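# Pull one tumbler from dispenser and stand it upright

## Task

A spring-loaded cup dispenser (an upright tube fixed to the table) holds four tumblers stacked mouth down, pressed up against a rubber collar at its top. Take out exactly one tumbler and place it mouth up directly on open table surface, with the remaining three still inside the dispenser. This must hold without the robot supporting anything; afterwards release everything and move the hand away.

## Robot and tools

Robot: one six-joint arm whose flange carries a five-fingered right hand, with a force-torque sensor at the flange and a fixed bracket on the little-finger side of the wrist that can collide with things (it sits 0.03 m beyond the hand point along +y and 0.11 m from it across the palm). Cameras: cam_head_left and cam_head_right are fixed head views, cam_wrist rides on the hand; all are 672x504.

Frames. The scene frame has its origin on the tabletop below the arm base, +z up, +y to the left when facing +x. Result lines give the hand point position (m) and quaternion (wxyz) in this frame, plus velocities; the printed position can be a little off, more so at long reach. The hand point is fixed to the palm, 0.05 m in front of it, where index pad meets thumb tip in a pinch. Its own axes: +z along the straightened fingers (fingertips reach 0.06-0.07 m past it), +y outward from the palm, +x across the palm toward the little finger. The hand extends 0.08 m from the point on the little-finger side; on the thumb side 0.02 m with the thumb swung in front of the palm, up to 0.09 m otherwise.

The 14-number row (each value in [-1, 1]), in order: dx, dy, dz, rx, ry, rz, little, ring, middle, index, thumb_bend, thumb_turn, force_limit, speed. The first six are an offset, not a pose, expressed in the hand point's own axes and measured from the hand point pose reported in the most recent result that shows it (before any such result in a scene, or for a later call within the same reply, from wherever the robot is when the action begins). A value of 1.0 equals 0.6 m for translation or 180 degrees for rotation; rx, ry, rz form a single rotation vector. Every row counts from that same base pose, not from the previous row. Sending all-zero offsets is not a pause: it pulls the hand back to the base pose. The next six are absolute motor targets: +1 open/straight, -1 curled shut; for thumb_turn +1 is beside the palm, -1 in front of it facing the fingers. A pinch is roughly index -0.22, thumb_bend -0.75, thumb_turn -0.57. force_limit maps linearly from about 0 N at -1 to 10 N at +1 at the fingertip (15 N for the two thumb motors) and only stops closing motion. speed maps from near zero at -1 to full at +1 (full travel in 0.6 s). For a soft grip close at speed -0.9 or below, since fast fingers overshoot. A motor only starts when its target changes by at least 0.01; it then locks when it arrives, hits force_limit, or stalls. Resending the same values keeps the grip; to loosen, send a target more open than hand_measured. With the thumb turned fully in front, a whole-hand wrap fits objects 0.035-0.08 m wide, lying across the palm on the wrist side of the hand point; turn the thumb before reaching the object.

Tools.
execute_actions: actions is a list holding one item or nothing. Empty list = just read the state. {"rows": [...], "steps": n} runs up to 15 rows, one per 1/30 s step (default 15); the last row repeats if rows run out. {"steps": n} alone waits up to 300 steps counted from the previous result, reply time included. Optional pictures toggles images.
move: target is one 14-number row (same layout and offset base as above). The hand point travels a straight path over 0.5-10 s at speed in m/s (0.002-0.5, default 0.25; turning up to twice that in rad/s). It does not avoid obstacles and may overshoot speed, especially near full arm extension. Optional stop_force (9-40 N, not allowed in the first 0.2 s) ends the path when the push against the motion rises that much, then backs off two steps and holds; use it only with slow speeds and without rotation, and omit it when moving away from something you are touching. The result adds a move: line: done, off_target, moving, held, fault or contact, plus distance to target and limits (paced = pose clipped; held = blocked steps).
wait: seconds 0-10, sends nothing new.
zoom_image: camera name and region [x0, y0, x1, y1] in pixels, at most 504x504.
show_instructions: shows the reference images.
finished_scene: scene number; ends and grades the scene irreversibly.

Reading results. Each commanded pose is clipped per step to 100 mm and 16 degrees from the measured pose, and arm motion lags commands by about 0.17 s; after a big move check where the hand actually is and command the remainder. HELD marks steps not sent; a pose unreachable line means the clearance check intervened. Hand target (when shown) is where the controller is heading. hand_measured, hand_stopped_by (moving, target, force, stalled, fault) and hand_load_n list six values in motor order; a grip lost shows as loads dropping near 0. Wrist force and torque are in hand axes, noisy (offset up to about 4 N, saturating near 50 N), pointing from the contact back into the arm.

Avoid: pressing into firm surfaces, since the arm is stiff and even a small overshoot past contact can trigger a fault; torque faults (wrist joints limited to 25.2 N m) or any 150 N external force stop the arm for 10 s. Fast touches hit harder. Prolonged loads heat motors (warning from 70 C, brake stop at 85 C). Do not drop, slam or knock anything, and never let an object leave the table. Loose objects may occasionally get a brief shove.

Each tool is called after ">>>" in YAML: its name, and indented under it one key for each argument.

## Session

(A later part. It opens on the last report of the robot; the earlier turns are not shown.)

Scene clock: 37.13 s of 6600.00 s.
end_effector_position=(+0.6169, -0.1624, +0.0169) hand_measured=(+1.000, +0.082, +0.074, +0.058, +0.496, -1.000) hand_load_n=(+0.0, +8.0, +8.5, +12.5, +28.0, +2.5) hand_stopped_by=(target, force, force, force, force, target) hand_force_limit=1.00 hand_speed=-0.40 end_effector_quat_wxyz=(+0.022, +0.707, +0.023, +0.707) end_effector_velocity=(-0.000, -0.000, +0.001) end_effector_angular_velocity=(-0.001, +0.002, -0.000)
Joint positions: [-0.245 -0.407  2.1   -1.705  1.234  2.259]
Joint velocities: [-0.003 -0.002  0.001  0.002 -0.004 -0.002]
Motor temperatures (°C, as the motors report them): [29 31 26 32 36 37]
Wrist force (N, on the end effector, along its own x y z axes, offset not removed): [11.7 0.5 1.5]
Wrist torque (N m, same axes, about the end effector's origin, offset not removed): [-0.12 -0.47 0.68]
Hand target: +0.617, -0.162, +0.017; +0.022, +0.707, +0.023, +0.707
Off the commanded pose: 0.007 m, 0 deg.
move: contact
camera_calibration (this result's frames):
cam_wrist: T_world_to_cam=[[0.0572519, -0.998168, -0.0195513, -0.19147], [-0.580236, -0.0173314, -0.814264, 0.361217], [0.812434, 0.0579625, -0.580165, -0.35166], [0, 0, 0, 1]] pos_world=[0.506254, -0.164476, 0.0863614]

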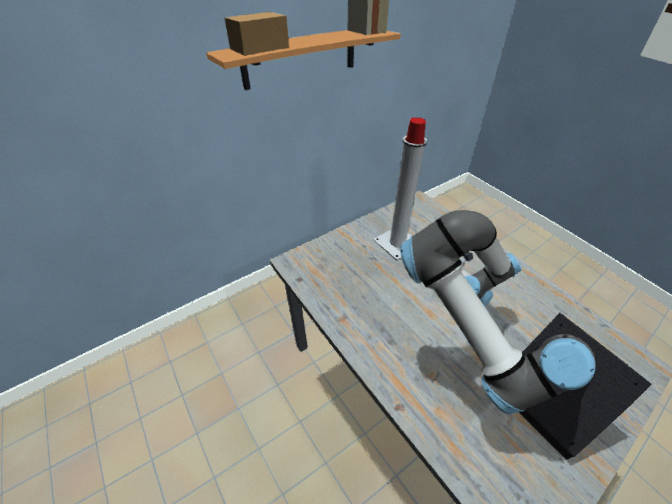

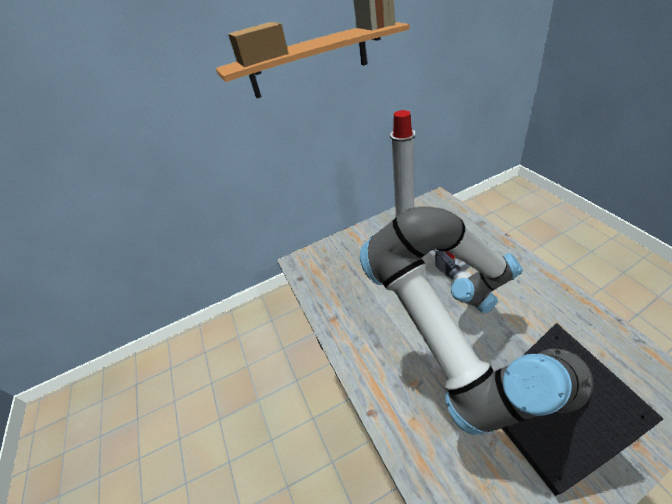

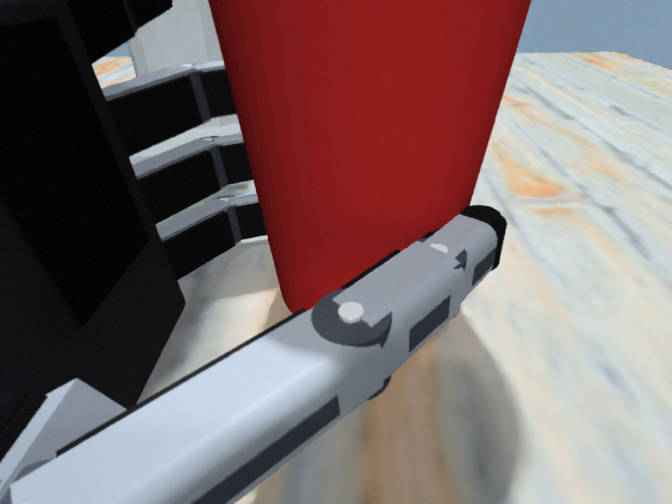

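>>> move:
  target: [0,0,0,0,0,0,1,1,1,1,1,-1,1,-0.5]

>>> move:
  target: [0.03,-0.012,-0.18,0,0,0,1,1,1,1,1,-1,1,-0.5]
  speed: 0.08

>>> move:
  target: [0.22,0,-0.01,0,0,0,1,1,1,1,1,-1,1,-0.5]
  speed: 0.15

Scene clock: 39.70 s of 6600.00 s.
end_effector_position=(+0.6169, -0.1624, +0.0169) hand_measured=(+1.000, +1.000, +1.000, +1.000, +1.000, -1.000) hand_load_n=(+0.0, +0.0, +0.0, +0.0, +0.0, +0.0) hand_stopped_by=(target, target, target, target, target, target) hand_force_limit=1.00 hand_speed=-0.50 end_effector_quat_wxyz=(+0.022, +0.707, +0.023, +0.707) end_effector_velocity=(-0.000, -0.000, -0.000) end_effector_angular_velocity=(-0.001, +0.000, +0.000)
Joint positions: [-0.245 -0.407  2.1   -1.705  1.234  2.259]
Joint velocities: [-0.     0.    -0.     0.    -0.    -0.001]
Motor temperatures (°C, as the motors report them): [29 31 26 32 36 37]
Wrist force (N, on the end effector, along its own x y z axes, offset not removed): [13.5 -1.8 -2.7]
Wrist torque (N m, same axes, about the end effector's origin, offset not removed): [-0.05 -0.47 0.86]
Hand target: +0.617, -0.162, +0.017; +0.022, +0.707, +0.023, +0.707
Off the commanded pose: 0.000 m, 0 deg.
move: done
camera_calibration (this result's frames):
cam_wrist: T_world_to_cam=[[0.0572627, -0.998168, -0.0195375, -0.191475], [-0.580216, -0.0173476, -0.814278, 0.361214], [0.812447, 0.0579637, -0.580147, -0.351668], [0, 0, 0, 1]] pos_world=[0.506258, -0.164474, 0.0863684]

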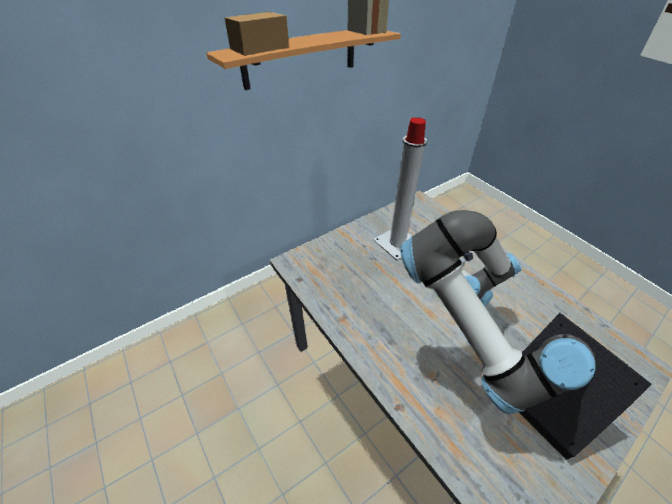

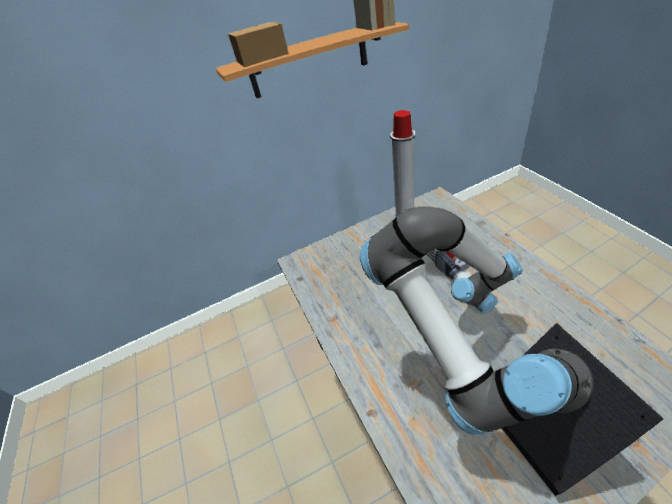

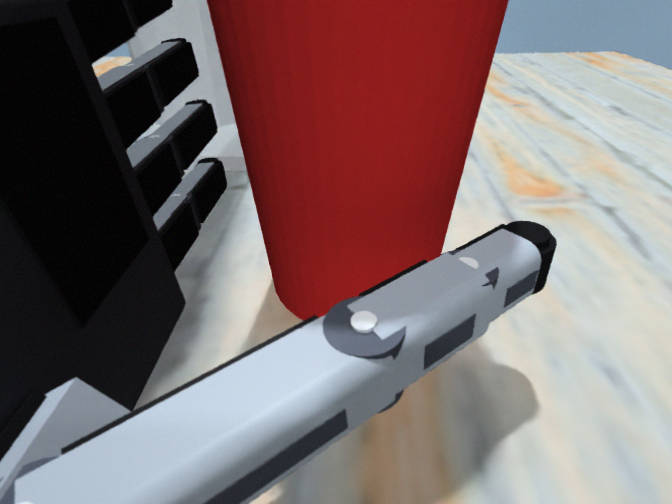

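Scene clock: 41.50 s of 6600.00 s.
end_effector_position=(+0.5091, -0.1542, +0.0344) hand_measured=(+1.000, +1.000, +1.000, +1.000, +1.000, -1.000) hand_load_n=(+0.0, +0.0, +0.0, +0.0, +0.0, +0.0) hand_stopped_by=(target, target, target, target, target, target) hand_force_limit=1.00 hand_speed=-0.50 end_effector_quat_wxyz=(+0.022, +0.707, +0.023, +0.707) end_effector_velocity=(-0.002, +0.000, -0.000) end_effector_angular_velocity=(+0.001, +0.000, +0.001)
Joint positions: [-0.42  -0.351  2.39  -2.05   1.058  2.261]
Joint velocities: [-0.004  0.003  0.004 -0.008 -0.005  0.001]
Motor temperatures (°C, as the motors report them): [29 31 26 32 36 37]
Wrist force (N, on the end effector, along its own x y z axes, offset not removed): [-2.3 -0.3 0.4]
Wrist torque (N m, same axes, about the end effector's origin, offset not removed): [0.07 0.37 -0.15]
Hand target: +0.509, -0.154, +0.034; +0.022, +0.707, +0.023, +0.707
Off the commanded pose: 0.000 m, 0 deg.
move: done
camera_calibration (this result's frames):
cam_wrist: T_world_to_cam=[[0.0571813, -0.998171, -0.0196068, -0.176716], [-0.5802, -0.0172425, -0.814292, 0.313056], [0.812465, 0.0579382, -0.580124, -0.254424], [0, 0, 0, 1]] pos_world=[0.398451, -0.156254, 0.103856]

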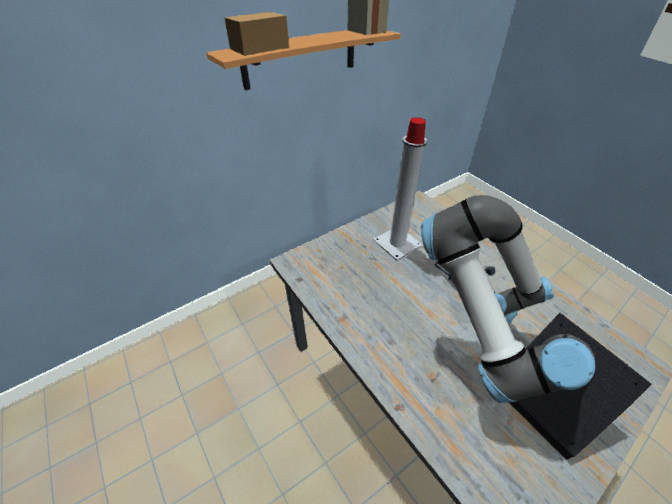

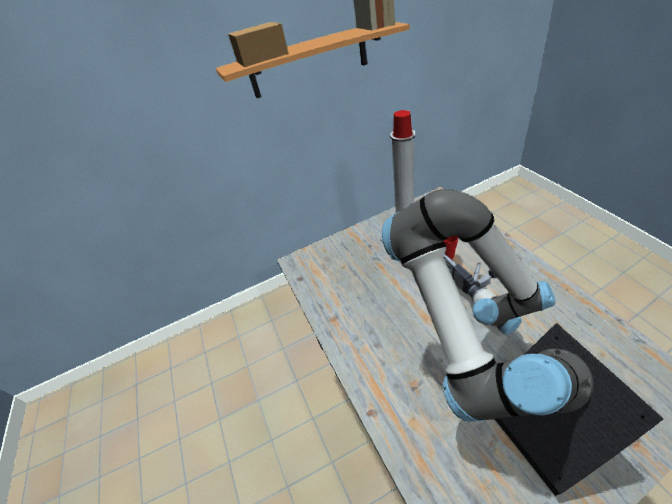

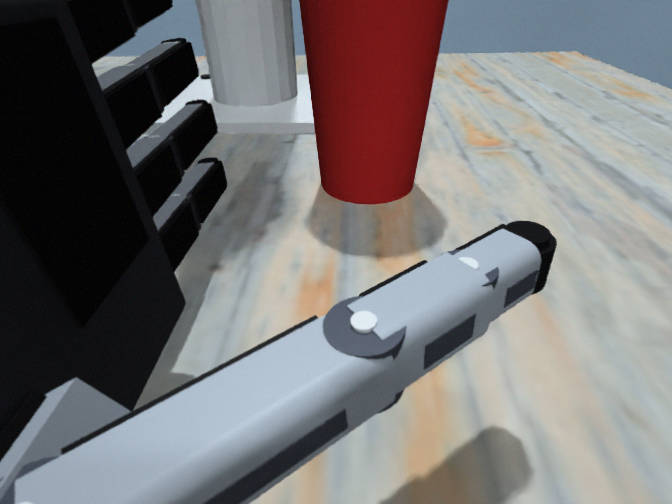

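Scene clock: 42.87 s of 6600.00 s.
end_effector_position=(+0.5031, -0.1458, +0.1657) hand_measured=(+1.000, +1.000, +1.000, +1.000, +1.000, -1.000) hand_load_n=(+0.0, +0.0, +0.0, +0.0, +0.0, +0.0) hand_stopped_by=(target, target, target, target, target, target) hand_force_limit=1.00 hand_speed=-0.50 end_effector_quat_wxyz=(+0.022, +0.707, +0.023, +0.707) end_effector_velocity=(-0.000, +0.000, +0.002) end_effector_angular_velocity=(+0.001, +0.002, -0.001)
Joint positions: [-0.73  -0.716  2.529 -1.829  0.749  2.267]
Joint velocities: [-0.004 -0.009  0.001  0.011 -0.005 -0.001]
Motor temperatures (°C, as the motors report them): [29 31 26 32 36 37]
Wrist force (N, on the end effector, along its own x y z axes, offset not removed): [-0.6 -1.6 -0.8]
Wrist torque (N m, same axes, about the end effector's origin, offset not removed): [0.00 0.18 -0.22]
Hand target: +0.503, -0.146, +0.166; +0.022, +0.707, +0.023, +0.707
Off the commanded pose: 0.000 m, 0 deg.
move: done
camera_calibration (this result's frames):
cam_wrist: T_world_to_cam=[[0.0573008, -0.998162, -0.0197383, -0.165411], [-0.579968, -0.0171882, -0.814458, 0.416574], [0.812622, 0.0581167, -0.579887, -0.173886], [0, 0, 0, 1]] pos_world=[0.392381, -0.147841, 0.235183]

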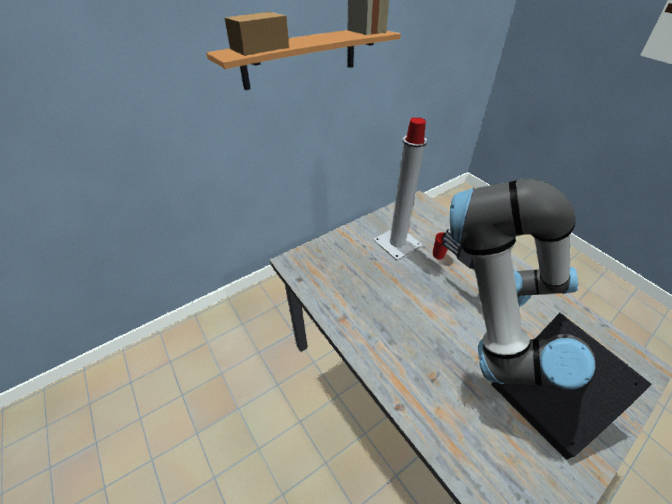

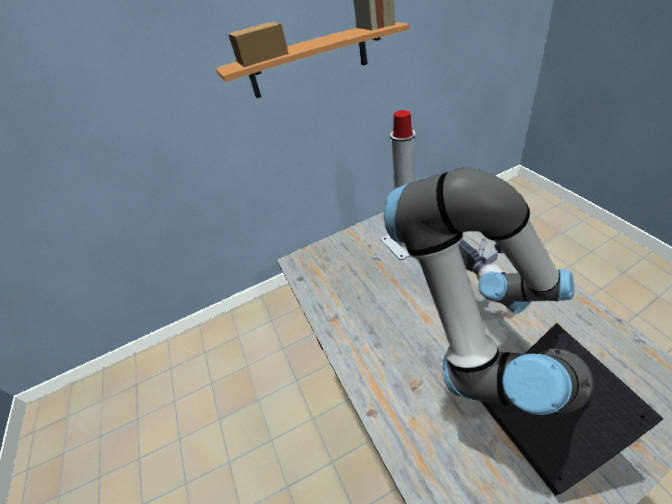

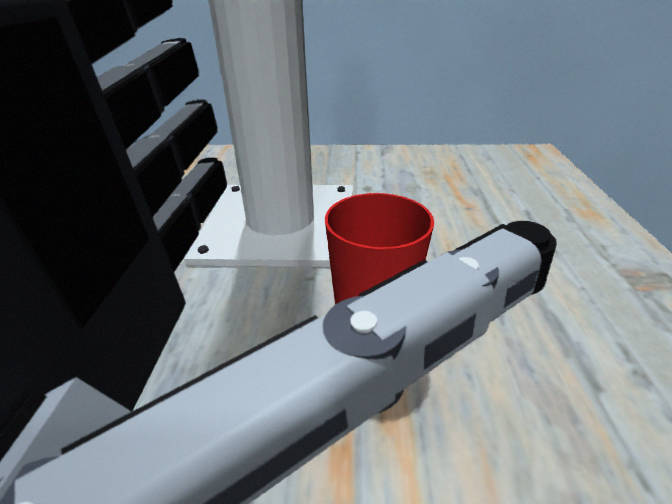

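>>> finished_scene:
  scene: 2

The scene is finished: the task was done.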